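## Task

Lift the orange microphone off its stand and set it down on an empty part of the table, where it must come to rest touching no other object on the table. At the end the other microphone must still sit in the holder of its own stand, and both stands must be upright on the table. Never let a stand tilt far while its own microphone is in contact with it. Releasing the orange microphone while it is moving quickly, or letting it drop or slide downward by more than a few centimetres in total, may count as failure. Nothing counts as done if it only stays in place because the robot is holding it at the end.

## Robot and tools

Robot: two 6-joint arms, left_arm and right_arm, each with a parallel gripper. The names are labels, not image sides. Loose objects may occasionally get a brief push from outside. Knocking or placing anything off the table is a failure, and the arms must not collide or press on each other hard.

Frame: all reported gripper positions share one scene frame with its origin on the table surface midway between the arms; +x points out over the table, +z up, and left_arm sits toward +y. Positions are in metres, orientation as a wxyz quaternion. The gripper's fingers extend along its own +z and close along its own y; the reported point lies between the pads, roughly 1 cm short of the tips. Reported positions can be inaccurate, especially far out.

Tool execute_actions, argument actions: a list holding zero or one item. An empty list changes nothing and just reports the state. A motion item is {"rows": [...], "steps": n} with n from 1 to 15 (default 15); each control step lasts 1/30 s and uses one row, the final row repeating if rows run out. A wait item is {"steps": n} with n up to 300 and no rows; it returns after that many steps since the previous result. Optional pictures (boolean) turns the camera images on or off; by default they come back each time. A refused call does nothing to the robot.

Each row is one flat list of 14 numbers covering both arms, always all 14 even if one arm stays still: left_arm waist, shoulder, elbow, wrist pitch, wrist yaw, wrist roll, gripper opening, then the same seven for right_arm. The six joint values are absolute target angles in radians (the same scale as the Joint positions line), not offsets. Ranges per arm: waist -2.618 to 3.054, shoulder 0.000 to 3.142, elbow 0.000 to 3.142, wrist pitch -1.571 to 1.571, wrist yaw -1.571 to 1.571, wrist roll -2.094 to 2.094. True stops can differ by up to 0.036 rad either way; a target more than 0.036 rad beyond a stated end, and farther out than the current angle, gets the call refused. Targets beyond the true stop are clipped there, and the result may say "joint sent to its limit" (possibly referring to an earlier action still running); the absence of that line proves nothing. The opening is an absolute value from -1 (closed) to +1 (fully open, 0.094 m between pads).

Motion limits: each joint's sent target stays within a fixed margin of its measured angle per step (waist 0.202, shoulder 0.258, elbow 0.238, wrist pitch 0.573, wrist yaw and roll 0.522 rad), and all of an arm's targets are pulled back if they would move the gripper more than 70 mm from where it is measured. Distant targets therefore take several actions. Friction may leave a joint up to about 0.031 rad off, and tiny changes may not move it at all. Between calls the arms keep heading to the last row sent until they settle or a step is HELD; after that only a new action moves them further. The simulation keeps running while you compose replies.

Gripping: grip_measured reports finger opening on the commanded scale, with a fixed per-gripper error of up to about 1 mm. To hold something, keep commanding roughly 0.03 below grip_measured; a smaller gap holds more gently. Pads exert about 50 to 62 N maximum (less on some grippers, less on parts under about 2 mm thick), with a short harder spike on first contact.

Result lines: the state line lists each arm's end_effector_position and end_effector_quat_wxyz. Joint positions and Joint velocities give, per arm, the six joints (rad, rad/s) and then the pad gap (m, m/s). Joint torques list total drive output per joint, with offsets, scaling and noise, so they are only a rough contact hint. "joint command not followed" means a clearance check altered or blocked some joint targets; the rest of the row still ran. HELD marks steps on which your row was not (fully) sent. MOTOR HOT appears from 75 °C; at 90 °C the arm halts for 10 s, and at 100 °C it goes limp and falls; these show as OVER-TEMPERATURE FAULT. Holding loads for long heats motors, and some heat carries into the next scene.

Tool zoom_image: camera (cam_head_left 672x504, cam_head_right 672x504, cam_left_wrist 616x616, cam_right_wrist 616x616) and region [x0, y0, x1, y1] in pixels from the top-left, at most 504 by 504; it returns an enlarged part of that camera's latest image.

Tool finished_scene: scene is the current scene's number. Answering without any tool call ends everything.

Typical order: look, open the gripper, approach the microphone from above or the side, close on it, lift it straight up clear of the holder without tipping the stand, move over empty table, lower until it rests, open slowly, withdraw, check it is still, then finish. Avoid dropping, fast releases, sliding, hard pushes and tipping stands.

Each tool is called after "Call:" as name(argument=value, ...), one argument or row to a line, values as JSON.

## Session

Call:
execute_actions(
  actions=[],
)

Scene clock: 0.00 s of 4800.00 s.
left_arm: end_effector_position=(+0.1115, +0.1925, +0.1497) grip_measured=+1.000 end_effector_quat_wxyz=(-0.067, +0.993, +0.068, +0.074) | right_arm: end_effector_position=(+0.4835, -0.3122, +0.1857) grip_measured=+1.000 end_effector_quat_wxyz=(+0.248, +0.637, +0.519, +0.513)
Joint positions: left_arm=[-1.502  1.336  1.181 -1.523 -0.169  1.674  0.094] | right_arm=[-0.163  1.665  1.015  0.239 -0.502  1.801  0.094]
Joint velocities: left_arm=[-0.002 -0.012  0.007 -0.007 -0.037 -0.037  0.   ] | right_arm=[ 0.022 -0.012 -0.002  0.022 -0.007 -0.007  0.   ]
Joint torques (N m, as the arm reports them, + toward a larger angle): no reading

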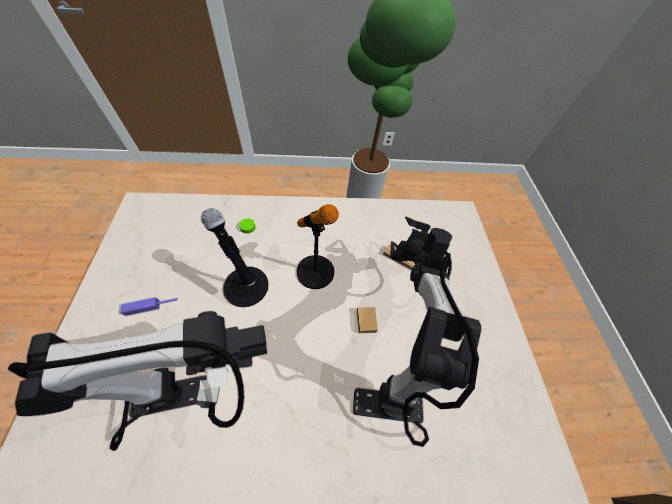

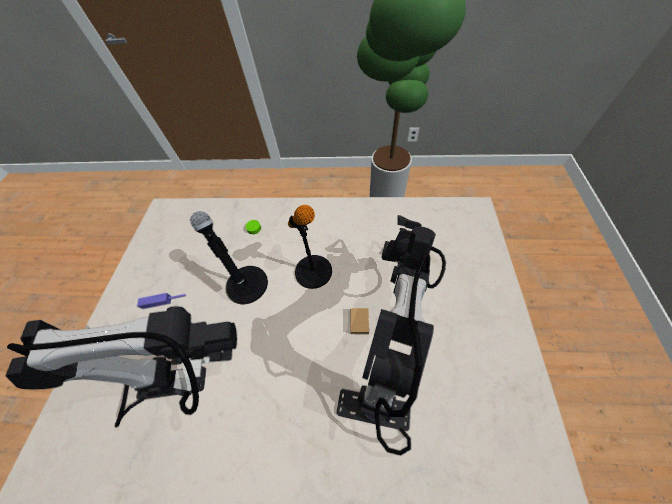

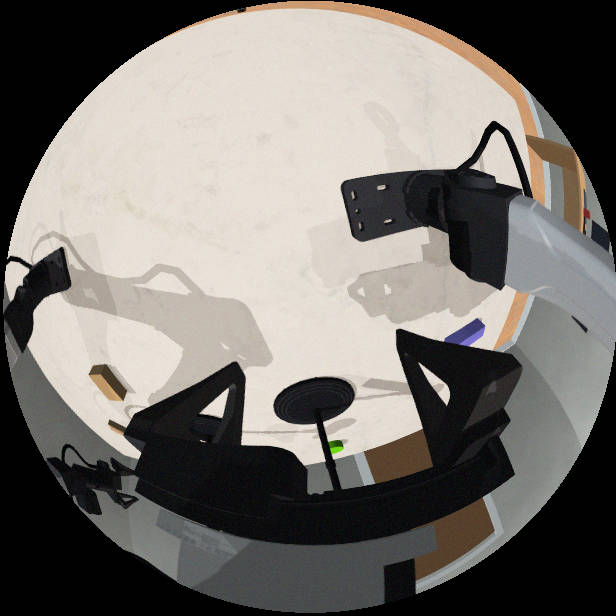

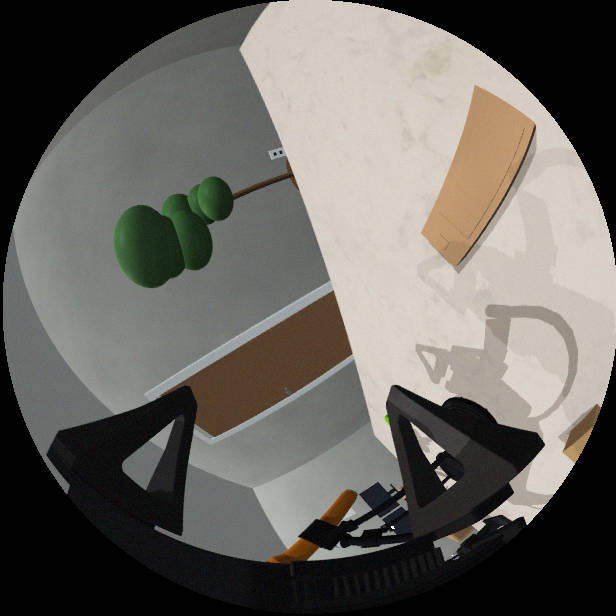

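Call:
zoom_image(
  camera="cam_head_left",
  region=[190, 190, 370, 320],
)

Call:
zoom_image(
  camera="cam_head_right",
  region=[180, 190, 360, 320],
)

Region (190, 190, 370, 320) of cam_head_left's 672x504 image, scaled by 2.800, with more detail than that image has.

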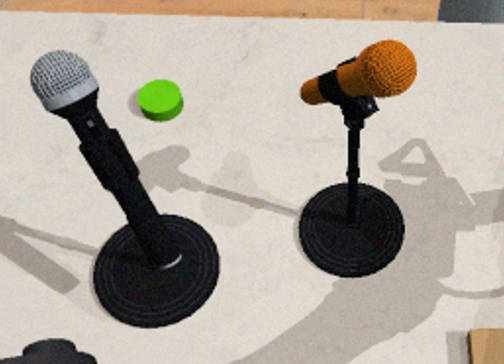

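Region (180, 190, 360, 320) of cam_head_right's 672x504 image, scaled by 2.800, with more detail than that image has.

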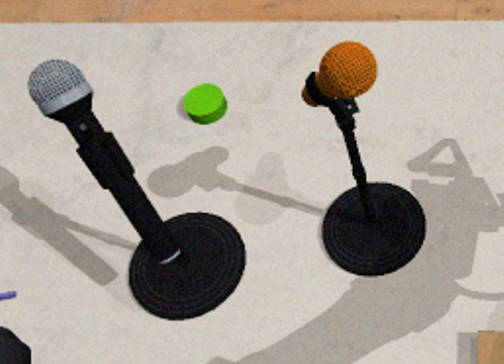

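Call:
execute_actions(
  actions=[
    {"rows":[[-1.502,1.336,1.181,-1.523,-0.169,1.674,1,-0.16,1.60,1.0,0.20,-0.46,1.68,1],[-1.502,1.336,1.181,-1.523,-0.169,1.674,1,-0.16,1.53,0.98,0.16,-0.42,1.56,1],[-1.502,1.336,1.181,-1.523,-0.169,1.674,1,-0.16,1.46,0.96,0.12,-0.38,1.44,1],[-1.502,1.336,1.181,-1.523,-0.169,1.674,1,-0.16,1.39,0.94,0.08,-0.34,1.32,1],[-1.502,1.336,1.181,-1.523,-0.169,1.674,1,-0.14,1.32,0.92,0.04,-0.30,1.20,1],[-1.502,1.336,1.181,-1.523,-0.169,1.674,1,-0.12,1.25,0.90,0.0,-0.26,1.08,1],[-1.502,1.336,1.181,-1.523,-0.169,1.674,1,-0.09,1.18,0.88,-0.04,-0.22,0.96,1],[-1.502,1.336,1.181,-1.523,-0.169,1.674,1,-0.06,1.11,0.86,-0.08,-0.18,0.84,1],[-1.502,1.336,1.181,-1.523,-0.169,1.674,1,-0.02,1.04,0.84,-0.12,-0.14,0.72,1],[-1.502,1.336,1.181,-1.523,-0.169,1.674,1,0.02,0.97,0.82,-0.16,-0.10,0.60,1],[-1.502,1.336,1.181,-1.523,-0.169,1.674,1,0.06,0.91,0.80,-0.20,-0.06,0.48,1],[-1.502,1.336,1.181,-1.523,-0.169,1.674,1,0.10,0.86,0.78,-0.23,-0.03,0.36,1],[-1.502,1.336,1.181,-1.523,-0.169,1.674,1,0.14,0.82,0.77,-0.26,0,0.24,1],[-1.502,1.336,1.181,-1.523,-0.169,1.674,1,0.18,0.79,0.76,-0.28,0,0.12,1],[-1.502,1.336,1.181,-1.523,-0.169,1.674,1,0.22,0.77,0.76,-0.29,0,0.0,1]],"steps":15},
  ],
  pictures=false,
)

Call:
execute_actions(
  actions=[
    {"steps":20},
  ],
)

Scene clock: 22.73 s of 4800.00 s.
left_arm: end_effector_position=(+0.1115, +0.1925, +0.1497) grip_measured=+1.000 end_effector_quat_wxyz=(-0.067, +0.993, +0.068, +0.074) | right_arm: end_effector_position=(+0.3233, -0.2265, +0.3432) grip_measured=+1.000 end_effector_quat_wxyz=(+0.632, +0.177, +0.719, +0.229)
Joint positions: left_arm=[-1.502  1.336  1.181 -1.523 -0.169  1.674  0.094] | right_arm=[ 0.151  0.802  0.817 -0.112 -0.098  0.579  0.094]
Joint velocities: left_arm=[-0.027  0.007  0.002 -0.022  0.007  0.022  0.   ] | right_arm=[ 1.101 -0.886 -0.339 -0.857  0.608 -2.806  0.   ]
Joint torques (N m, as the arm reports them, + toward a larger angle): left_arm=[-0.11 -4.15  5.23  0.01 -0.05 -0.03] | right_arm=[ 0.41  0.86  5.21  1.9   0.05 -0.28]
Steps of this call (steps 1 to 90: nothing new was sent; then 19.23 s passed at rest; steps 91 to 105: all 15 steps of this action). Readings (joint positions):
91: left_arm=[-1.502 1.336 1.181 -1.523 -0.169 1.674] | right_arm=[-0.163 1.660 1.015 0.234 -0.496 1.784]
92: left_arm=[-1.502 1.336 1.181 -1.523 -0.169 1.674] | right_arm=[-0.163 1.642 1.009 0.219 -0.483 1.747]
94: left_arm=[-1.502 1.336 1.181 -1.523 -0.169 1.674] | right_arm=[-0.163 1.549 0.977 0.171 -0.441 1.626]
98: left_arm=[-1.502 1.336 1.181 -1.523 -0.169 1.674] | right_arm=[-0.119 1.247 0.917 0.069 -0.316 1.271]
105: the state above

Scene clock: 23.40 s of 4800.00 s.
left_arm: end_effector_position=(+0.1115, +0.1925, +0.1497) grip_measured=+1.000 end_effector_quat_wxyz=(-0.067, +0.993, +0.068, +0.074) | right_arm: end_effector_position=(+0.3107, -0.2228, +0.3012) grip_measured=+1.000 end_effector_quat_wxyz=(+0.615, -0.023, +0.787, +0.029)
Joint positions: left_arm=[-1.502  1.336  1.181 -1.523 -0.169  1.674  0.094] | right_arm=[ 0.213  0.767  0.782 -0.259 -0.007  0.017  0.094]
Joint velocities: left_arm=[-0.002 -0.002  0.017 -0.022 -0.095 -0.081  0.   ] | right_arm=[-0.002 -0.007  0.007 -0.022  0.066 -0.022  0.   ]
Joint torques (N m, as the arm reports them, + toward a larger angle): left_arm=[-0.1  -4.17  5.27  0.01 -0.05 -0.01] | right_arm=[ 0.76 -0.16  5.94  2.1   0.01 -0.27]
Steps of this call (steps 1 to 20: the robot went on to your last target). Readings (joint positions):
1: left_arm=[-1.502 1.336 1.181 -1.523 -0.169 1.674] | right_arm=[0.183 0.779 0.808 -0.138 -0.083 0.481]
2: left_arm=[-1.502 1.336 1.181 -1.523 -0.169 1.674] | right_arm=[0.202 0.769 0.802 -0.159 -0.071 0.388]
4: left_arm=[-1.502 1.336 1.181 -1.523 -0.169 1.674] | right_arm=[0.213 0.767 0.794 -0.193 -0.050 0.251]
8: left_arm=[-1.502 1.336 1.181 -1.523 -0.169 1.674] | right_arm=[0.213 0.767 0.782 -0.240 -0.024 0.108]
20: the state above

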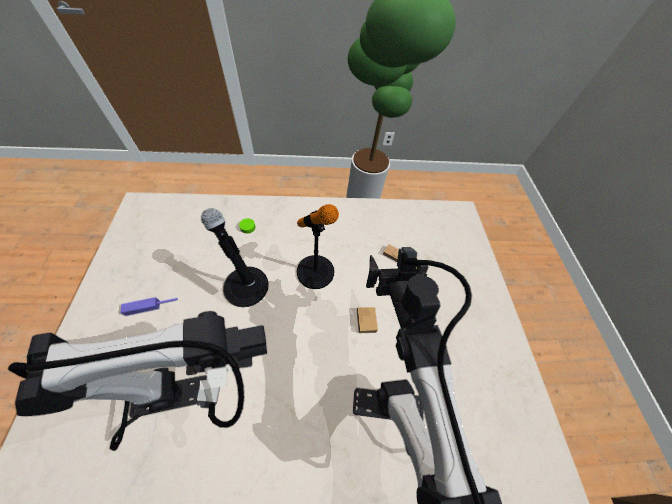

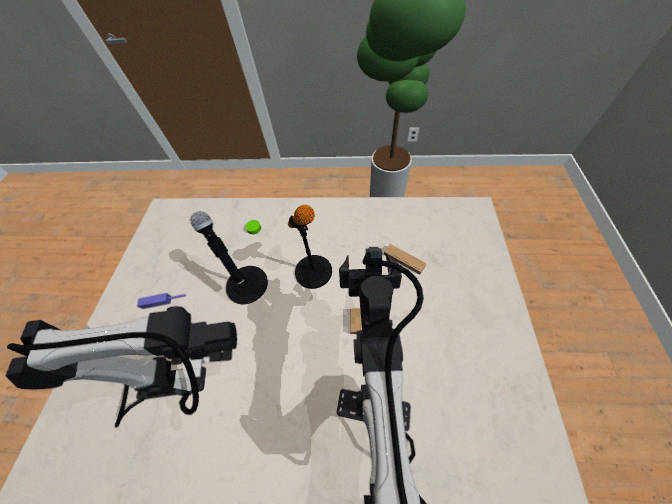

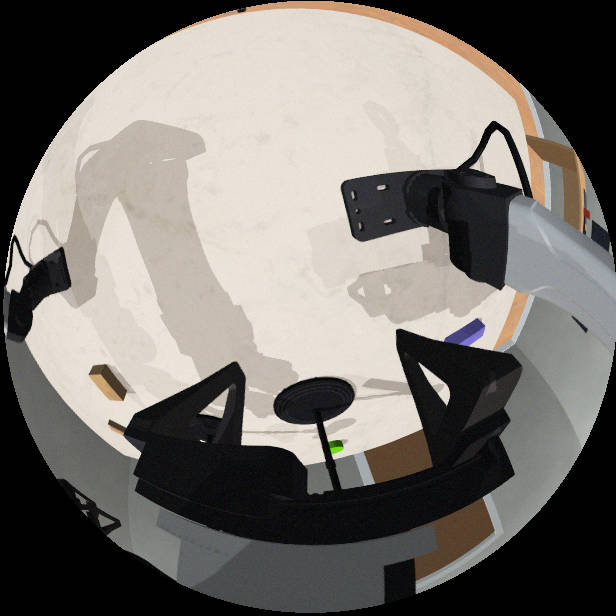

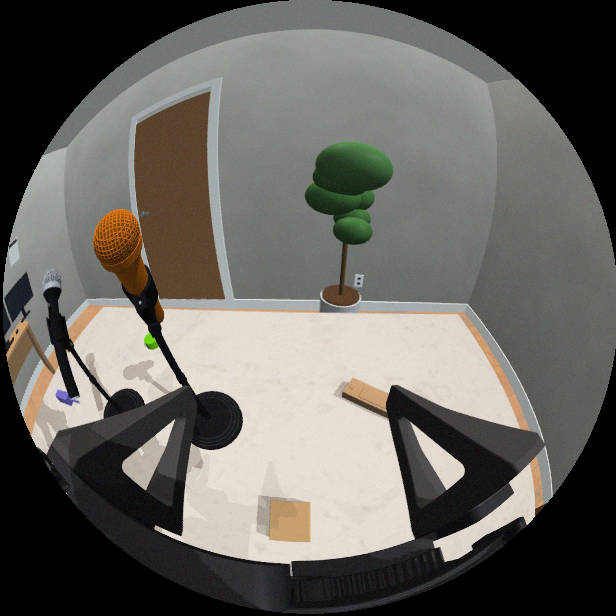

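Call:
zoom_image(
  camera="cam_right_wrist",
  region=[30, 195, 250, 415],
)

Region (30, 195, 250, 415) of cam_right_wrist's 616x616 image, scaled by 2.291, with more detail than that image has.

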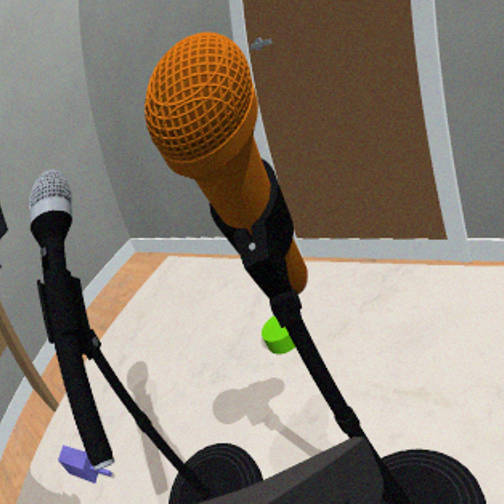

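Call:
execute_actions(
  actions=[
    {"rows":[[-1.50,1.31,1.16,-1.40,-0.16,1.60,1,0.22,0.77,0.76,-0.29,0,0,1],[-1.50,1.28,1.13,-1.28,-0.15,1.53,1,0.22,0.77,0.76,-0.29,0,0,1],[-1.50,1.25,1.10,-1.16,-0.14,1.46,1,0.22,0.77,0.76,-0.29,0,0,1],[-1.50,1.22,1.07,-1.04,-0.12,1.39,1,0.22,0.77,0.76,-0.29,0,0,1],[-1.50,1.19,1.04,-0.92,-0.11,1.32,1,0.22,0.77,0.76,-0.29,0,0,1],[-1.50,1.16,1.01,-0.80,-0.10,1.25,1,0.22,0.77,0.76,-0.29,0,0,1],[-1.50,1.13,0.98,-0.68,-0.08,1.18,1,0.22,0.77,0.76,-0.29,0,0,1],[-1.50,1.10,0.95,-0.56,-0.07,1.11,1,0.22,0.77,0.76,-0.29,0,0,1],[-1.50,1.08,0.92,-0.44,-0.06,1.04,1,0.22,0.77,0.76,-0.29,0,0,1],[-1.50,1.06,0.89,-0.32,-0.04,0.97,1,0.22,0.77,0.76,-0.29,0,0,1],[-1.50,1.04,0.86,-0.20,-0.03,0.90,1,0.22,0.77,0.76,-0.29,0,0,1],[-1.48,1.02,0.83,-0.08,-0.02,0.83,1,0.22,0.77,0.76,-0.29,0,0,1],[-1.45,1.00,0.80,0.04,-0.01,0.76,1,0.22,0.77,0.76,-0.29,0,0,1],[-1.42,0.99,0.77,0.16,0,0.68,1,0.22,0.77,0.76,-0.29,0,0,1],[-1.38,0.985,0.75,0.26,0,0.60,1,0.22,0.77,0.76,-0.29,0,0,1]],"steps":15},
  ],
  pictures=false,
)

Call:
execute_actions(
  actions=[
    {"rows":[[-1.36,0.985,0.75,0.26,0,0.60,1,0.22,0.77,0.76,-0.29,0,0,1],[-1.34,0.985,0.75,0.26,0,0.60,1,0.22,0.77,0.76,-0.29,0,0,1],[-1.32,0.985,0.75,0.26,0,0.60,1,0.22,0.77,0.76,-0.29,0,0,1],[-1.30,0.985,0.75,0.26,0,0.60,1,0.22,0.77,0.76,-0.29,0,0,1],[-1.27,0.985,0.75,0.26,0,0.60,1,0.22,0.77,0.76,-0.29,0,0,1],[-1.24,0.985,0.75,0.26,0,0.60,1,0.22,0.77,0.76,-0.29,0,0,1],[-1.21,0.985,0.75,0.26,0,0.60,1,0.22,0.77,0.76,-0.29,0,0,1],[-1.18,0.985,0.75,0.26,0,0.60,1,0.22,0.77,0.76,-0.29,0,0,1],[-1.15,0.985,0.75,0.26,0,0.60,1,0.22,0.77,0.76,-0.29,0,0,1],[-1.12,0.985,0.75,0.26,0,0.60,1,0.22,0.77,0.76,-0.29,0,0,1],[-1.09,0.985,0.75,0.26,0,0.60,1,0.22,0.77,0.76,-0.29,0,0,1],[-1.07,0.985,0.75,0.26,0,0.60,1,0.22,0.77,0.76,-0.29,0,0,1],[-1.05,0.985,0.75,0.26,0,0.60,1,0.22,0.77,0.76,-0.29,0,0,1]],"steps":15},
  ],
  pictures=false,
)

Call:
execute_actions(
  actions=[
    {"steps":10},
  ],
)

Scene clock: 45.43 s of 4800.00 s.
left_arm: end_effector_position=(+0.1496, +0.0275, +0.2379) grip_measured=+1.000 end_effector_quat_wxyz=(+0.523, +0.747, +0.404, -0.080) | right_arm: end_effector_position=(+0.3107, -0.2230, +0.3010) grip_measured=+1.000 end_effector_quat_wxyz=(+0.615, -0.025, +0.788, +0.027)
Joint positions: left_arm=[-1.449  1.018  0.81  -0.249 -0.037  0.906  0.094] | right_arm=[ 0.213  0.767  0.782 -0.259 -0.006  0.011  0.094]
Joint velocities: left_arm=[ 0.803 -0.349 -0.764  2.938  0.227 -1.985  0.   ] | right_arm=[-0.012  0.007 -0.012  0.022  0.066 -0.007  0.   ]
Joint torques (N m, as the arm reports them, + toward a larger angle): left_arm=[ 1.24 -3.9   6.04  1.82 -0.04 -0.1 ] | right_arm=[ 0.54 -0.19  6.28  2.17  0.01 -0.23]
Steps of this call (steps 1 to 30: the robot went on to your last target; steps 31 to 120: nothing new was sent; then 17.53 s passed at rest; steps 121 to 135: all 15 steps of this action). Readings (joint positions):
121: left_arm=[-1.502 1.334 1.180 -1.513 -0.169 1.664] | right_arm=[0.213 0.767 0.782 -0.259 -0.006 0.011]
122: left_arm=[-1.502 1.327 1.172 -1.478 -0.168 1.642] | right_arm=[0.213 0.767 0.782 -0.259 -0.006 0.011]
124: left_arm=[-1.502 1.288 1.130 -1.353 -0.158 1.570] | right_arm=[0.213 0.767 0.782 -0.259 -0.006 0.011]
128: left_arm=[-1.502 1.170 1.012 -1.000 -0.122 1.361] | right_arm=[0.213 0.767 0.782 -0.259 -0.006 0.011]
135: the state above

Scene clock: 45.93 s of 4800.00 s.
left_arm: end_effector_position=(+0.2780, +0.0749, +0.3409) grip_measured=+1.000 end_effector_quat_wxyz=(+0.704, +0.476, +0.518, -0.092) | right_arm: end_effector_position=(+0.3107, -0.2230, +0.3010) grip_measured=+1.000 end_effector_quat_wxyz=(+0.615, -0.025, +0.788, +0.027)
Joint positions: left_arm=[-1.062  1.     0.772  0.237 -0.008  0.614  0.094] | right_arm=[ 0.213  0.767  0.782 -0.259 -0.006  0.01   0.094]
Joint velocities: left_arm=[ 0.227  0.002 -0.002  0.139 -0.037 -0.125  0.   ] | right_arm=[-0.012  0.007  0.022  0.007 -0.022 -0.022  0.   ]
Joint torques (N m, as the arm reports them, + toward a larger angle): left_arm=[-0.39 -4.23  5.39  2.08  0.07 -0.1 ] | right_arm=[ 0.73 -0.11  6.08  2.14 -0.01 -0.24]
Steps of this call (steps 1 to 15: all 15 steps of this action). Readings (joint positions):
1: left_arm=[-1.419 1.009 0.789 -0.153 -0.031 0.845] | right_arm=[0.213 0.767 0.782 -0.259 -0.006 0.011]
2: left_arm=[-1.390 1.005 0.778 -0.072 -0.027 0.797] | right_arm=[0.213 0.767 0.782 -0.259 -0.006 0.011]
4: left_arm=[-1.341 1.004 0.772 0.047 -0.022 0.726] | right_arm=[0.213 0.767 0.782 -0.259 -0.006 0.011]
8: left_arm=[-1.238 1.000 0.772 0.176 -0.012 0.654] | right_arm=[0.213 0.767 0.782 -0.259 -0.006 0.010]
15: the state above

Scene clock: 46.27 s of 4800.00 s.
left_arm: end_effector_position=(+0.2794, +0.0762, +0.3437) grip_measured=+1.000 end_effector_quat_wxyz=(+0.708, +0.470, +0.519, -0.093) | right_arm: end_effector_position=(+0.3107, -0.2230, +0.3010) grip_measured=+1.000 end_effector_quat_wxyz=(+0.615, -0.025, +0.788, +0.027)
Joint positions: left_arm=[-1.057  1.     0.772  0.249 -0.008  0.605  0.094] | right_arm=[ 0.213  0.767  0.782 -0.259 -0.006  0.01   0.094]
Joint velocities: left_arm=[ 0.007  0.002 -0.017 -0.066  0.037  0.007  0.   ] | right_arm=[ 0.012 -0.017  0.002 -0.007  0.022  0.007  0.   ]
Joint torques (N m, as the arm reports them, + toward a larger angle): left_arm=[ 0.39 -4.22  5.39  2.05  0.04 -0.13] | right_arm=[ 0.47 -0.12  5.96  2.13 -0.01 -0.2 ]
Steps of this call (steps 1 to 10: the robot went on to your last target). Readings (joint positions):
1: left_arm=[-1.058 1.000 0.772 0.241 -0.008 0.612] | right_arm=[0.213 0.767 0.782 -0.259 -0.006 0.010]
2: left_arm=[-1.057 1.000 0.772 0.242 -0.008 0.610] | right_arm=[0.213 0.767 0.782 -0.259 -0.006 0.010]
4: left_arm=[-1.057 1.000 0.772 0.246 -0.008 0.608] | right_arm=[0.213 0.767 0.782 -0.259 -0.006 0.010]
8: left_arm=[-1.057 1.000 0.772 0.248 -0.008 0.606] | right_arm=[0.213 0.767 0.782 -0.259 -0.006 0.010]
10: the state above

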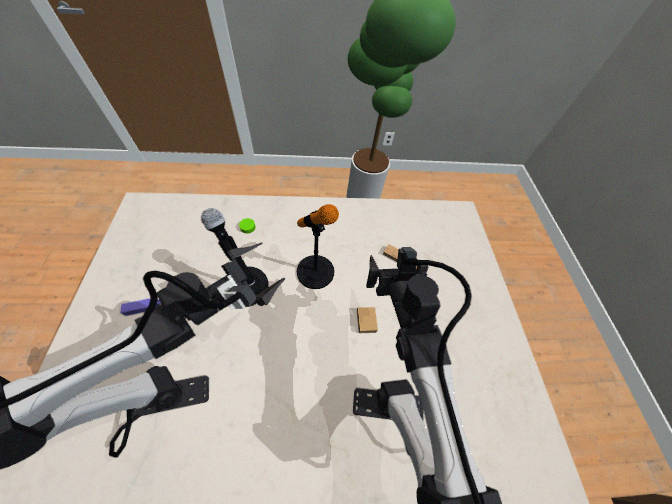

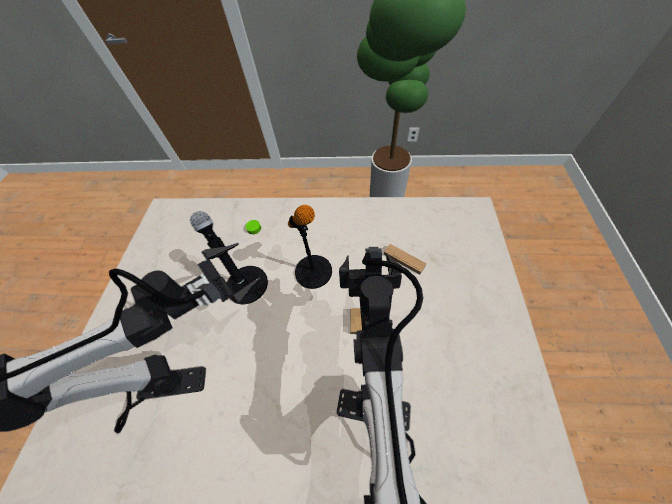

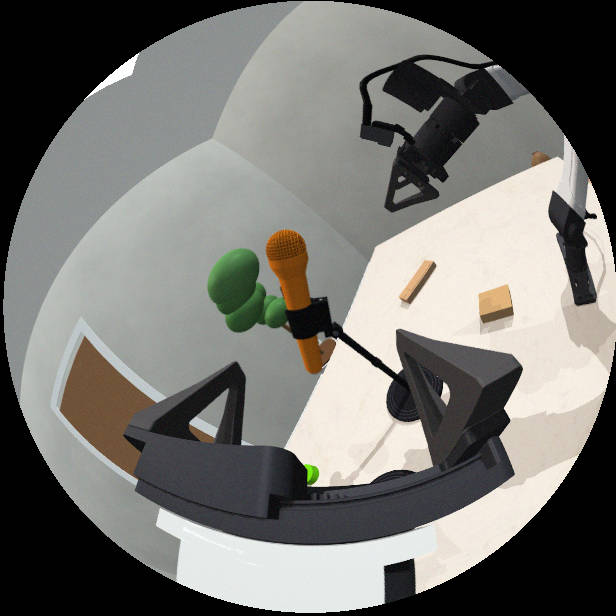

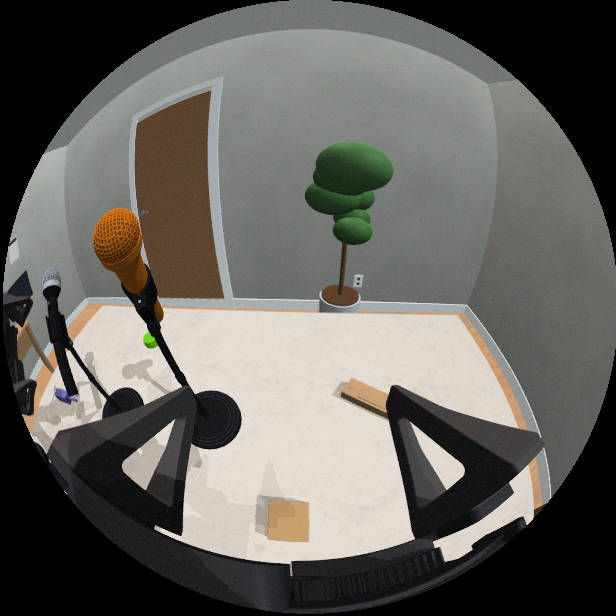

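Call:
zoom_image(
  camera="cam_left_wrist",
  region=[220, 215, 440, 435],
)

Region (220, 215, 440, 435) of cam_left_wrist's 616x616 image, scaled by 2.291, with more detail than that image has.

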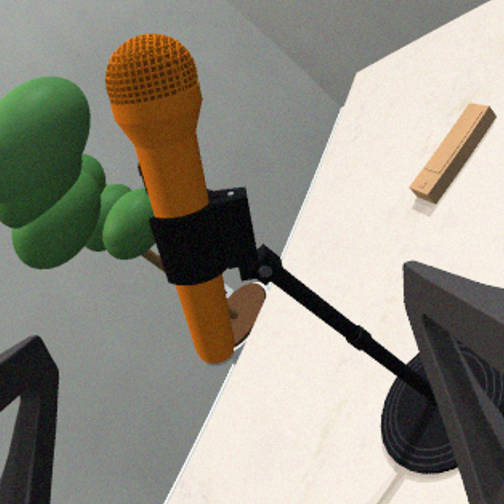

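Call:
execute_actions(
  actions=[
    {"rows":[[-1.053,1.03,0.79,0.26,0,0.60,1,0.22,0.80,0.75,-0.21,0,0,1],[-1.05,1.06,0.81,0.27,0,0.60,1,0.22,0.84,0.73,-0.15,0,0,1],[-1.046,1.09,0.83,0.28,0,0.60,1,0.23,0.88,0.70,-0.09,0,0,1],[-1.042,1.12,0.85,0.295,0,0.60,1,0.25,0.92,0.68,-0.03,0,0,1],[-1.038,1.15,0.87,0.31,0,0.60,1,0.28,0.96,0.65,0.03,0,0,1],[-1.034,1.18,0.89,0.32,0,0.60,1,0.31,1.00,0.63,0.09,0,0,1],[-1.03,1.21,0.91,0.33,0,0.60,1,0.34,1.04,0.60,0.15,0,0,1],[-1.026,1.24,0.93,0.345,0,0.60,1,0.38,1.08,0.58,0.21,0,0,1],[-1.022,1.27,0.95,0.36,0,0.60,1,0.42,1.12,0.55,0.27,0,0,1],[-1.018,1.30,0.97,0.37,0,0.60,1,0.46,1.16,0.53,0.33,0,0,1],[-1.014,1.33,0.99,0.38,0,0.60,1,0.50,1.20,0.50,0.39,0,0,1],[-1.01,1.36,1.01,0.39,0,0.60,1,0.54,1.24,0.48,0.45,0,0,1],[-1.006,1.39,1.03,0.40,0,0.60,1,0.57,1.27,0.45,0.50,0,0,1],[-1.003,1.42,1.05,0.41,0,0.60,1,0.59,1.29,0.44,0.54,0,0,1],[-1.0,1.446,1.06,0.415,0,0.60,1,0.605,1.30,0.43,0.55,0,0,1]],"steps":15},
  ],
  pictures=false,
)

Call:
execute_actions(
  actions=[
    {"steps":15},
  ],
)

Scene clock: 73.13 s of 4800.00 s.
left_arm: end_effector_position=(+0.3528, +0.0185, +0.3414) grip_measured=+1.000 end_effector_quat_wxyz=(+0.703, +0.463, +0.533, -0.079) | right_arm: end_effector_position=(+0.3427, -0.0904, +0.1271) grip_measured=+1.000 end_effector_quat_wxyz=(+0.522, -0.174, +0.827, +0.115)
Joint positions: left_arm=[-1.015  1.384  1.017  0.369 -0.007  0.604  0.094] | right_arm=[ 0.568  1.266  0.471  0.352 -0.     0.01   0.094]
Joint velocities: left_arm=[ 0.09   0.799  0.496  0.3    0.007 -0.022  0.   ] | right_arm=[ 0.716  0.672 -0.545  0.989  0.037 -0.007  0.   ]
Joint torques (N m, as the arm reports them, + toward a larger angle): left_arm=[ 0.56 -5.59  7.81  1.97  0.05 -0.11] | right_arm=[-0.16 -4.64  6.42  2.76  0.03 -0.26]
Steps of this call (steps 1 to 30: the robot went on to your last target; steps 31 to 120: nothing new was sent; then 22.37 s passed at rest; steps 121 to 135: all 15 steps of this action). Readings (joint positions):
121: left_arm=[-1.057 1.001 0.772 0.250 -0.008 0.604] | right_arm=[0.213 0.769 0.782 -0.255 -0.006 0.010]
122: left_arm=[-1.057 1.007 0.775 0.252 -0.008 0.604] | right_arm=[0.213 0.777 0.778 -0.236 -0.006 0.010]
124: left_arm=[-1.056 1.045 0.801 0.260 -0.008 0.604] | right_arm=[0.220 0.821 0.757 -0.159 -0.003 0.010]
128: left_arm=[-1.043 1.170 0.880 0.297 -0.007 0.604] | right_arm=[0.313 0.989 0.659 0.029 0.003 0.010]
135: the state above

Scene clock: 73.63 s of 4800.00 s.
left_arm: end_effector_position=(+0.3644, +0.0103, +0.3336) grip_measured=+1.000 end_effector_quat_wxyz=(+0.702, +0.462, +0.536, -0.076) | right_arm: end_effector_position=(+0.3466, -0.0739, +0.1456) grip_measured=+1.000 end_effector_quat_wxyz=(+0.570, -0.181, +0.789, +0.137)
Joint positions: left_arm=[-1.008  1.443  1.038  0.403 -0.007  0.604  0.094] | right_arm=[ 0.601  1.295  0.44   0.538 -0.003  0.01   0.094]
Joint velocities: left_arm=[ 0.012 -0.012 -0.002  0.081 -0.007  0.007  0.   ] | right_arm=[-0.002 -0.002  0.002  0.11  -0.007 -0.095  0.   ]
Joint torques (N m, as the arm reports them, + toward a larger angle): left_arm=[ 0.49 -6.94  8.52  2.07  0.03 -0.12] | right_arm=[ 0.52 -3.86  6.23  2.47 -0.02 -0.22]
Steps of this call (steps 1 to 15: the robot went on to your last target). Readings (joint positions):
1: left_arm=[-1.012 1.408 1.031 0.379 -0.007 0.604] | right_arm=[0.587 1.283 0.456 0.379 -0.002 0.010]
2: left_arm=[-1.010 1.425 1.037 0.385 -0.007 0.604] | right_arm=[0.597 1.293 0.446 0.400 -0.003 0.010]
4: left_arm=[-1.008 1.441 1.038 0.388 -0.007 0.604] | right_arm=[0.601 1.295 0.440 0.437 -0.003 0.010]
8: left_arm=[-1.008 1.443 1.038 0.396 -0.007 0.604] | right_arm=[0.601 1.295 0.440 0.506 -0.003 0.010]
15: the state above

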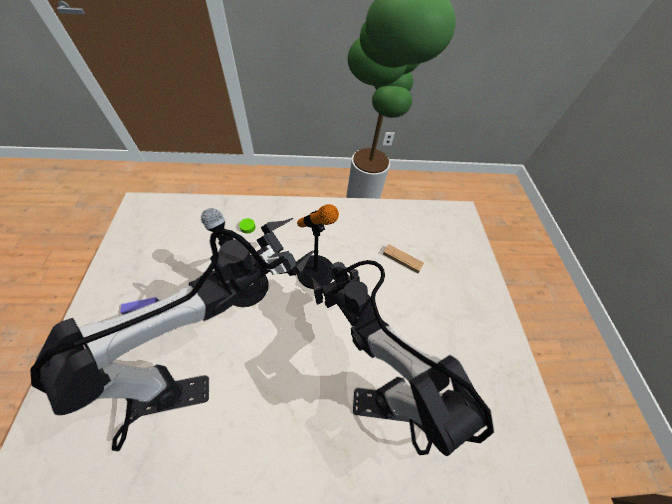

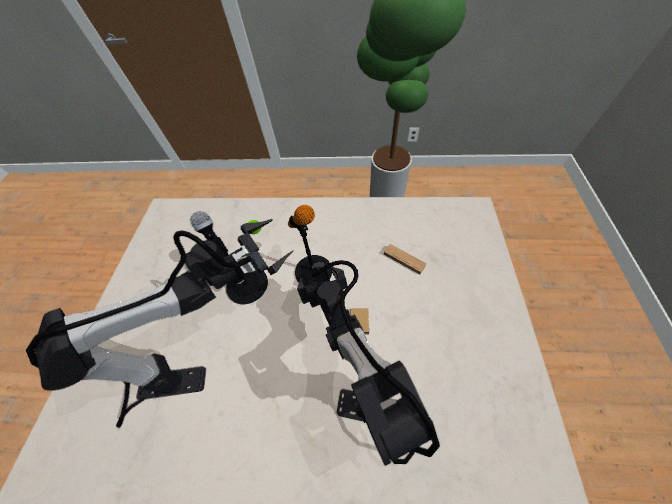

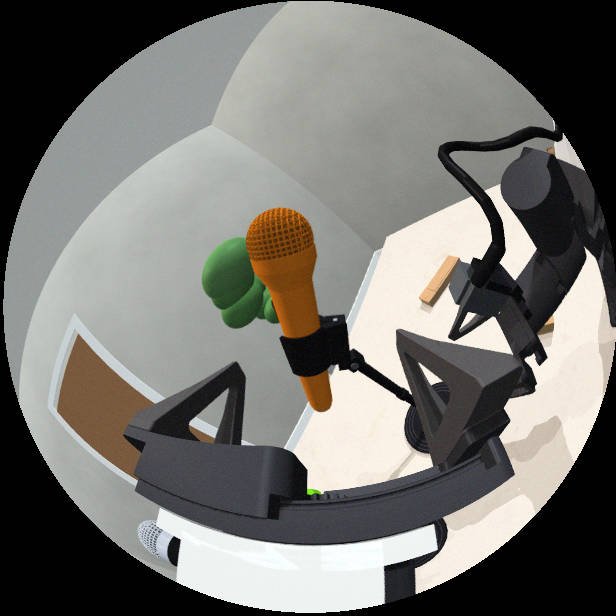

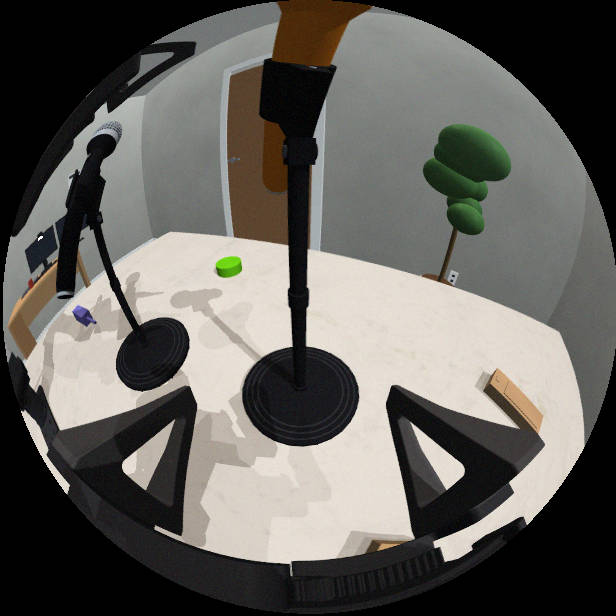

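Call:
execute_actions(
  actions=[
    {"rows":[[-1.0,1.46,1.07,0.415,0,0.60,1,0.60,1.33,0.46,0.56,0,0,1],[-0.995,1.48,1.085,0.42,0,0.60,1,0.60,1.36,0.48,0.58,0,0,1],[-0.99,1.50,1.10,0.42,0,0.60,1,0.60,1.39,0.50,0.60,0,0,1],[-0.985,1.52,1.115,0.425,0,0.60,1,0.60,1.42,0.52,0.62,0,0,0.95],[-0.98,1.54,1.13,0.43,0,0.60,1,0.60,1.45,0.54,0.64,0,0,0.9],[-0.975,1.56,1.15,0.43,0,0.60,1,0.60,1.48,0.56,0.66,0,0,0.85],[-0.97,1.58,1.17,0.435,0,0.60,1,0.60,1.51,0.58,0.68,0,0,0.8],[-0.965,1.60,1.185,0.44,0,0.60,1,0.60,1.54,0.60,0.69,0,0,0.75],[-0.96,1.62,1.20,0.44,0,0.60,1,0.60,1.57,0.62,0.70,0,0,0.7],[-0.957,1.635,1.215,0.445,0,0.60,1,0.60,1.60,0.635,0.71,0,0,0.65],[-0.954,1.65,1.23,0.445,0,0.60,1,0.60,1.63,0.65,0.72,0,0,0.6],[-0.953,1.66,1.245,0.45,0,0.60,1,0.60,1.66,0.665,0.73,0,0,0.55],[-0.953,1.67,1.255,0.45,0,0.60,1,0.60,1.69,0.68,0.74,0,0,0.5],[-0.953,1.678,1.26,0.45,0,0.60,1,0.60,1.71,0.69,0.75,0,0,0.45],[-0.953,1.678,1.26,0.45,0,0.60,1,0.60,1.728,0.70,0.75,0,0,0.4]],"steps":15},
  ],
  pictures=false,
)

Call:
execute_actions(
  actions=[
    {"steps":12},
  ],
)

Scene clock: 99.90 s of 4800.00 s.
left_arm: end_effector_position=(+0.4213, -0.0135, +0.3281) grip_measured=+1.000 end_effector_quat_wxyz=(+0.705, +0.449, +0.546, -0.060) | right_arm: end_effector_position=(+0.4155, -0.0399, +0.1317) grip_measured=+0.426 end_effector_quat_wxyz=(+0.581, -0.179, +0.781, +0.140)
Joint positions: left_arm=[-0.96   1.663  1.23   0.433 -0.006  0.604  0.094] | right_arm=[ 0.601  1.672  0.669  0.714 -0.003  0.01   0.067]
Joint velocities: left_arm=[-0.032  0.208  0.154  0.022 -0.007  0.081  0.   ] | right_arm=[-0.012  0.691  0.315  0.227  0.037 -0.007 -0.048]
Joint torques (N m, as the arm reports them, + toward a larger angle): left_arm=[ 0.39 -9.18  8.46  2.11  0.02 -0.11] | right_arm=[ 0.07 -6.14  6.85  2.33 -0.03 -0.22]
Steps of this call (steps 1 to 15: the robot went on to your last target; steps 16 to 100: nothing new was sent; then 22.43 s passed at rest; steps 101 to 115: all 15 steps of this action). Readings (joint positions):
101: left_arm=[-1.008 1.443 1.039 0.405 -0.007 0.604] | right_arm=[0.601 1.297 0.440 0.546 -0.003 0.010]
102: left_arm=[-1.008 1.446 1.045 0.405 -0.007 0.604] | right_arm=[0.601 1.306 0.444 0.551 -0.003 0.010]
104: left_arm=[-1.005 1.467 1.071 0.409 -0.006 0.604] | right_arm=[0.601 1.349 0.470 0.567 -0.003 0.010]
108: left_arm=[-0.984 1.544 1.141 0.424 -0.006 0.604] | right_arm=[0.601 1.472 0.550 0.623 -0.003 0.010]
115: the state above

Scene clock: 100.30 s of 4800.00 s.
left_arm: end_effector_position=(+0.4227, -0.0150, +0.3307) grip_measured=+1.000 end_effector_quat_wxyz=(+0.708, +0.447, +0.544, -0.060) | right_arm: end_effector_position=(+0.4204, -0.0375, +0.1236) grip_measured=+0.403 end_effector_quat_wxyz=(+0.579, -0.179, +0.783, +0.139)
Joint positions: left_arm=[-0.96   1.67   1.24   0.44  -0.006  0.604  0.094] | right_arm=[ 0.601  1.715  0.681  0.741 -0.003  0.01   0.066]
Joint velocities: left_arm=[ 0.002 -0.012 -0.007  0.066  0.051  0.007  0.   ] | right_arm=[ 0.032 -0.002  0.002  0.022 -0.022 -0.022 -0.001]
Joint torques (N m, as the arm reports them, + toward a larger angle): left_arm=[ 0.39 -8.84  8.38  2.08  0.03 -0.12] | right_arm=[ 0.1  -6.54  7.47  2.52 -0.07 -0.24]
Steps of this call (steps 1 to 12: the robot went on to your last target). Readings (joint positions):
1: left_arm=[-0.960 1.668 1.234 0.433 -0.006 0.604] | right_arm=[0.601 1.692 0.677 0.719 -0.003 0.010]
2: left_arm=[-0.960 1.670 1.235 0.433 -0.006 0.604] | right_arm=[0.601 1.706 0.680 0.722 -0.003 0.010]
4: left_arm=[-0.960 1.670 1.236 0.433 -0.006 0.604] | right_arm=[0.601 1.715 0.681 0.723 -0.003 0.010]
8: left_arm=[-0.960 1.670 1.240 0.439 -0.006 0.604] | right_arm=[0.601 1.715 0.681 0.734 -0.003 0.010]
12: the state above

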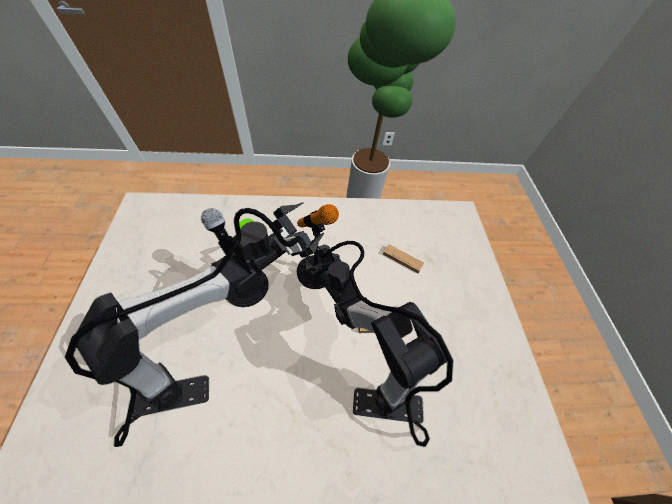

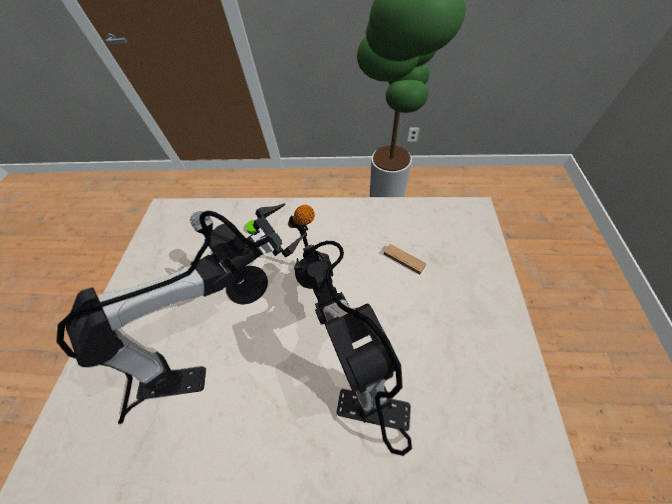

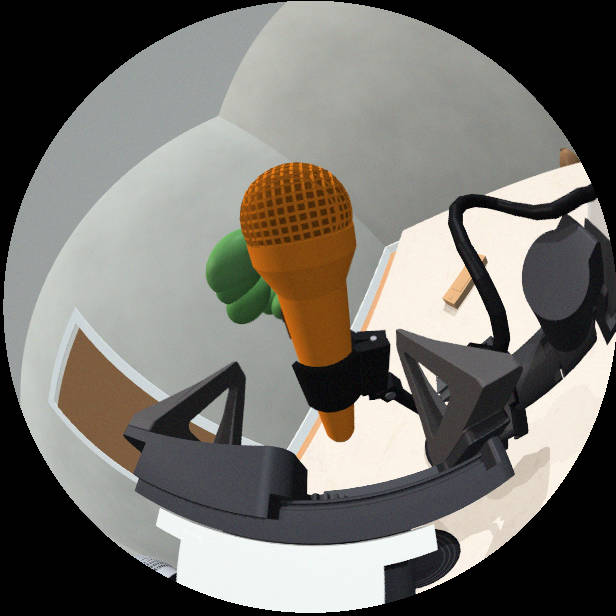

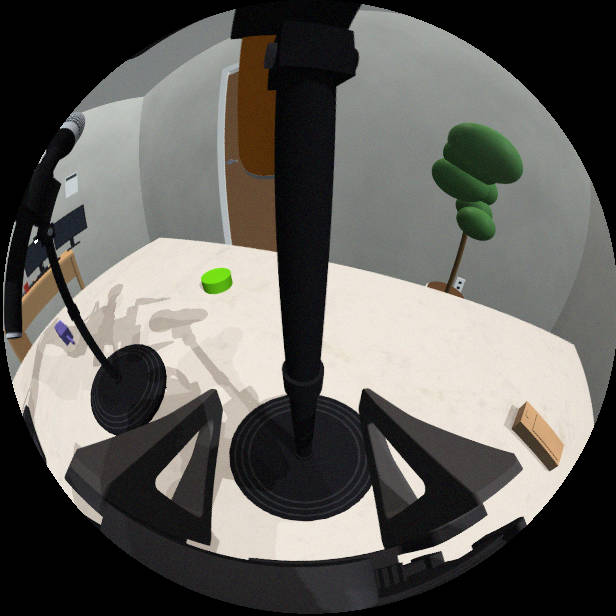

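Call:
execute_actions(
  actions=[
    {"rows":[[-0.953,1.69,1.275,0.44,0,0.60,1,0.59,1.73,0.70,0.75,0,0,0.3],[-0.953,1.705,1.29,0.435,0,0.60,1,0.58,1.735,0.705,0.75,0,0,0.2],[-0.953,1.72,1.305,0.43,0,0.60,1,0.575,1.74,0.71,0.75,0,0,0.1],[-0.953,1.735,1.325,0.425,0,0.60,1,0.575,1.745,0.715,0.75,0,0,0.0],[-0.953,1.75,1.345,0.42,0,0.60,1,0.575,1.75,0.72,0.75,0,0,-0.1],[-0.953,1.765,1.365,0.415,0,0.60,1,0.575,1.75,0.72,0.75,0,0,-0.2],[-0.953,1.78,1.385,0.41,0,0.60,1,0.575,1.75,0.72,0.75,0,0,-0.3],[-0.953,1.795,1.40,0.41,0,0.60,1,0.575,1.75,0.72,0.75,0,0,-0.4],[-0.953,1.805,1.415,0.41,0,0.60,1,0.575,1.75,0.72,0.75,0,0,-0.45]],"steps":15},
  ],
)

Scene clock: 110.47 s of 4800.00 s.
left_arm: end_effector_position=(+0.4457, -0.0399, +0.3319) grip_measured=+1.000 end_effector_quat_wxyz=(+0.708, +0.449, +0.541, -0.064) | right_arm: end_effector_position=(+0.4300, -0.0436, +0.1279) grip_measured=-0.447 end_effector_quat_wxyz=(+0.586, -0.171, +0.780, +0.135)
Joint positions: left_arm=[-0.96   1.796  1.391  0.415  0.003  0.603  0.094] | right_arm=[ 0.581  1.729  0.703  0.746 -0.003  0.01   0.026]
Joint velocities: left_arm=[-0.002 -0.022  0.012 -0.022  0.037 -0.037  0.   ] | right_arm=[ 0.007 -0.002 -0.002  0.022  0.007 -0.022  0.001]
Joint torques (N m, as the arm reports them, + toward a larger angle): left_arm=[  0.5  -10.11   8.68   1.96  -0.05  -0.1 ] | right_arm=[-0.1  -6.04  7.41  2.42 -0.09 -0.2 ]
Steps of this call (steps 1 to 30: the robot went on to your last target; steps 31 to 120: nothing new was sent; then 5.67 s passed at rest; steps 121 to 135: all 15 steps of this action). Readings (joint positions):
121: left_arm=[-0.960 1.671 1.242 0.439 -0.006 0.604] | right_arm=[0.601 1.715 0.681 0.744 -0.003 0.010]
122: left_arm=[-0.960 1.674 1.248 0.438 -0.006 0.604] | right_arm=[0.599 1.715 0.681 0.744 -0.003 0.010]
124: left_arm=[-0.960 1.692 1.277 0.437 -0.006 0.604] | right_arm=[0.591 1.718 0.686 0.744 -0.003 0.010]
128: left_arm=[-0.960 1.751 1.351 0.424 0.003 0.603] | right_arm=[0.581 1.728 0.703 0.746 -0.003 0.010]
135: the state above

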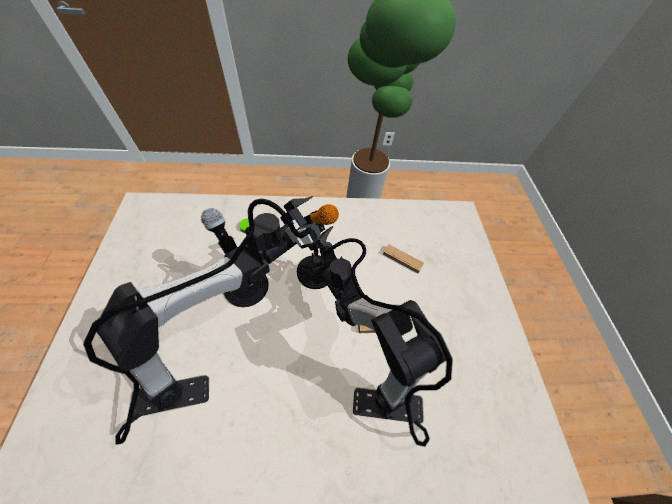

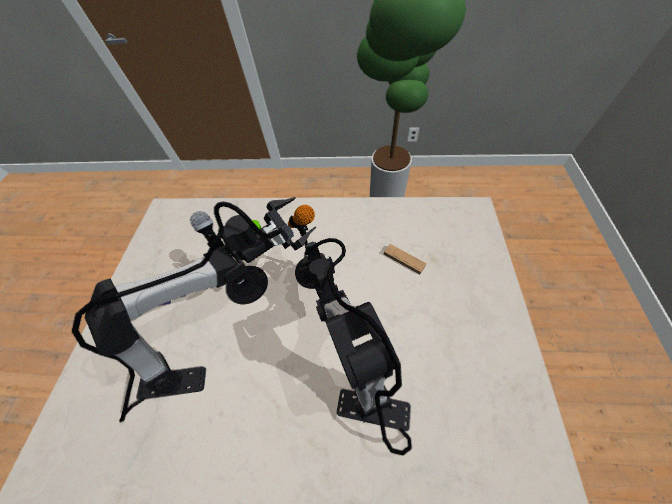

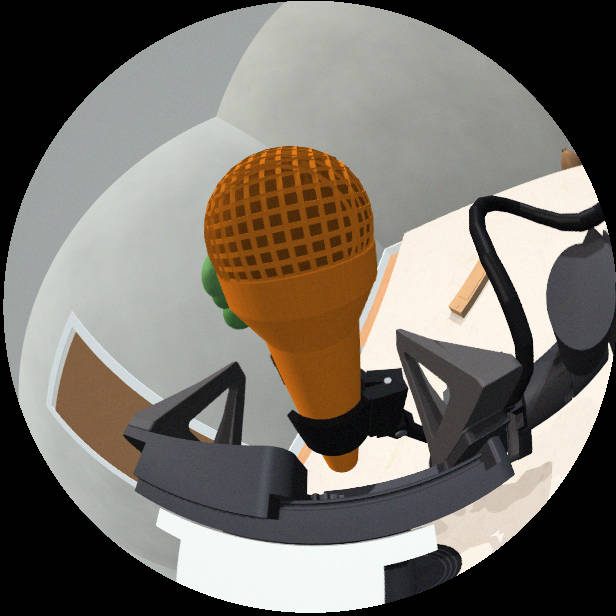

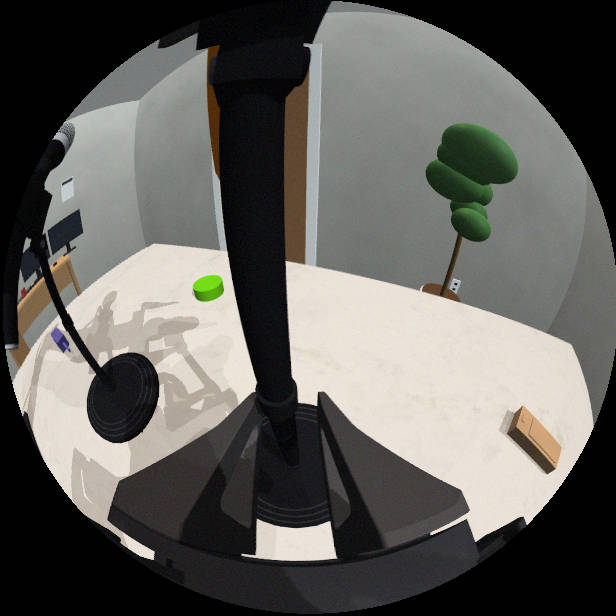

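Call:
execute_actions(
  actions=[
    {"rows":[[-0.965,1.80,1.41,0.44,0,0.60,0.9,0.59,1.74,0.715,0.75,0,0,-0.45],[-0.97,1.80,1.41,0.455,0,0.60,0.8,0.598,1.74,0.715,0.75,0,0,-0.45],[-0.97,1.80,1.41,0.455,0,0.60,0.7,0.598,1.74,0.715,0.75,0,0,-0.45],[-0.97,1.80,1.41,0.455,0,0.60,0.6,0.598,1.74,0.715,0.75,0,0,-0.48],[-0.97,1.80,1.41,0.455,0,0.60,0.5,0.598,1.74,0.715,0.75,0,0,-0.51],[-0.97,1.80,1.41,0.455,0,0.60,0.4,0.598,1.74,0.715,0.75,0,0,-0.54],[-0.97,1.80,1.41,0.455,0,0.60,0.3,0.598,1.74,0.715,0.75,0,0,-0.57],[-0.97,1.80,1.41,0.455,0,0.60,0.2,0.598,1.74,0.715,0.75,0,0,-0.60],[-0.97,1.80,1.41,0.455,0,0.60,0.1,0.598,1.74,0.715,0.75,0,0,-0.63],[-0.97,1.80,1.41,0.455,0,0.60,0.05,0.598,1.74,0.715,0.75,0,0,-0.66],[-0.97,1.80,1.41,0.455,0,0.60,0.0,0.598,1.74,0.715,0.75,0,0,-0.69],[-0.97,1.80,1.41,0.455,0,0.60,0.0,0.598,1.74,0.715,0.75,0,0,-0.72],[-0.97,1.80,1.41,0.455,0,0.60,0.0,0.598,1.74,0.715,0.75,0,0,-0.75]],"steps":15},
  ],
)

Scene clock: 118.47 s of 4800.00 s.
left_arm: end_effector_position=(+0.4404, -0.0470, +0.3268) grip_measured=+0.160 end_effector_quat_wxyz=(+0.702, +0.459, +0.540, -0.072) | right_arm: end_effector_position=(+0.4283, -0.0401, +0.1279) grip_measured=-0.743 end_effector_quat_wxyz=(+0.586, -0.173, +0.780, +0.135)
Joint positions: left_arm=[-0.972  1.802  1.391  0.408  0.016  0.603  0.055] | right_arm=[0.591 1.729 0.703 0.746 0.002 0.008 0.012]
Joint velocities: left_arm=[ 0.002 -0.012 -0.002  0.037 -0.007  0.007 -0.001] | right_arm=[ 0.002  0.002 -0.007 -0.022 -0.007  0.081 -0.001]
Joint torques (N m, as the arm reports them, + toward a larger angle): left_arm=[  0.08 -11.02   8.27   2.45  -0.16  -0.11] | right_arm=[ 0.59 -6.89  7.23  2.48 -0.15 -0.21]
Steps of this call (steps 1 to 15: the robot went on to your last target; steps 16 to 100: nothing new was sent; then 4.17 s passed at rest; steps 101 to 115: all 15 steps of this action). Readings (joint positions):
101: left_arm=[-0.960 1.796 1.391 0.416 0.003 0.603] | right_arm=[0.581 1.729 0.703 0.746 -0.003 0.010]
102: left_arm=[-0.960 1.796 1.391 0.419 0.004 0.603] | right_arm=[0.582 1.729 0.703 0.746 -0.003 0.010]
104: left_arm=[-0.963 1.797 1.391 0.416 0.007 0.603] | right_arm=[0.586 1.729 0.703 0.746 -0.003 0.010]
108: left_arm=[-0.971 1.801 1.391 0.409 0.014 0.603] | right_arm=[0.591 1.729 0.703 0.746 -0.003 0.010]
115: the state above

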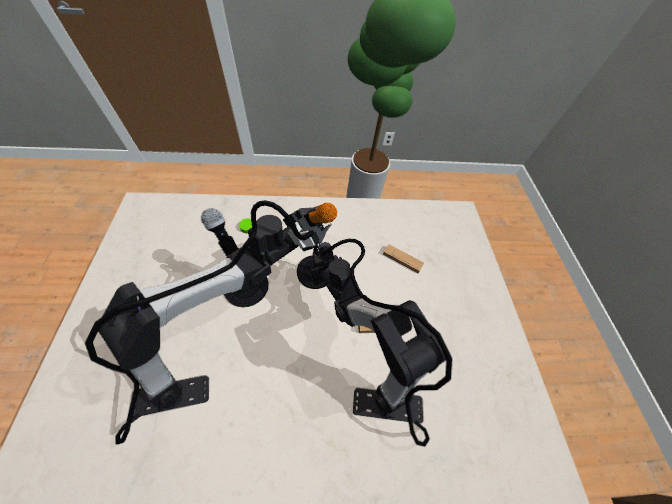

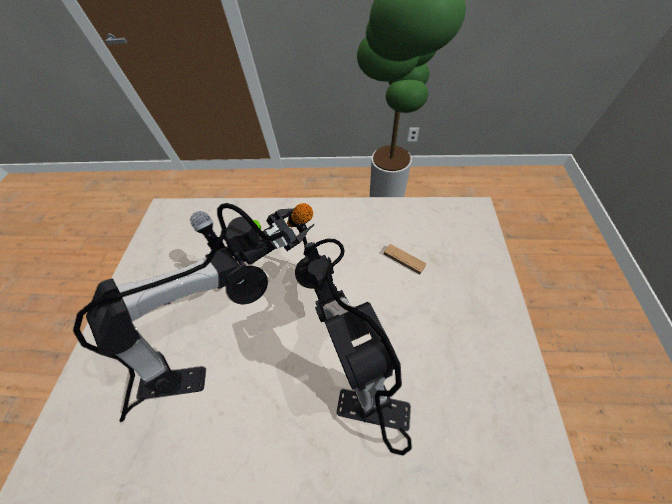

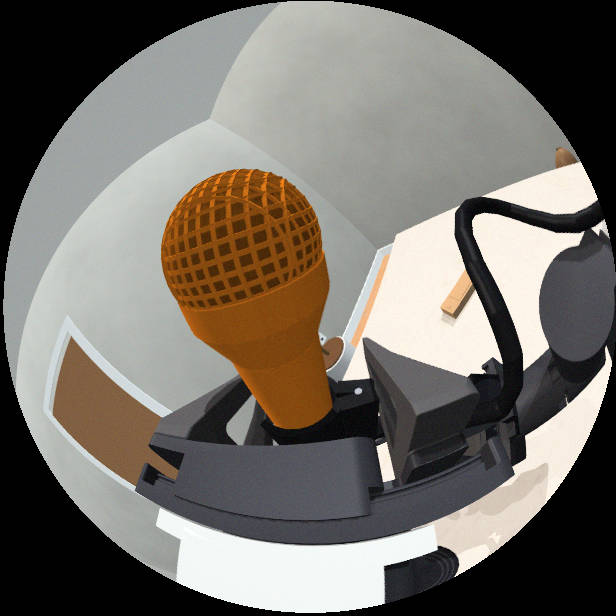

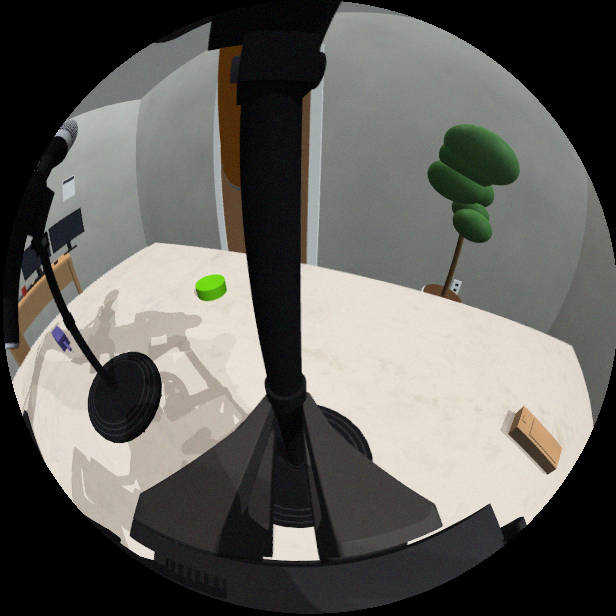

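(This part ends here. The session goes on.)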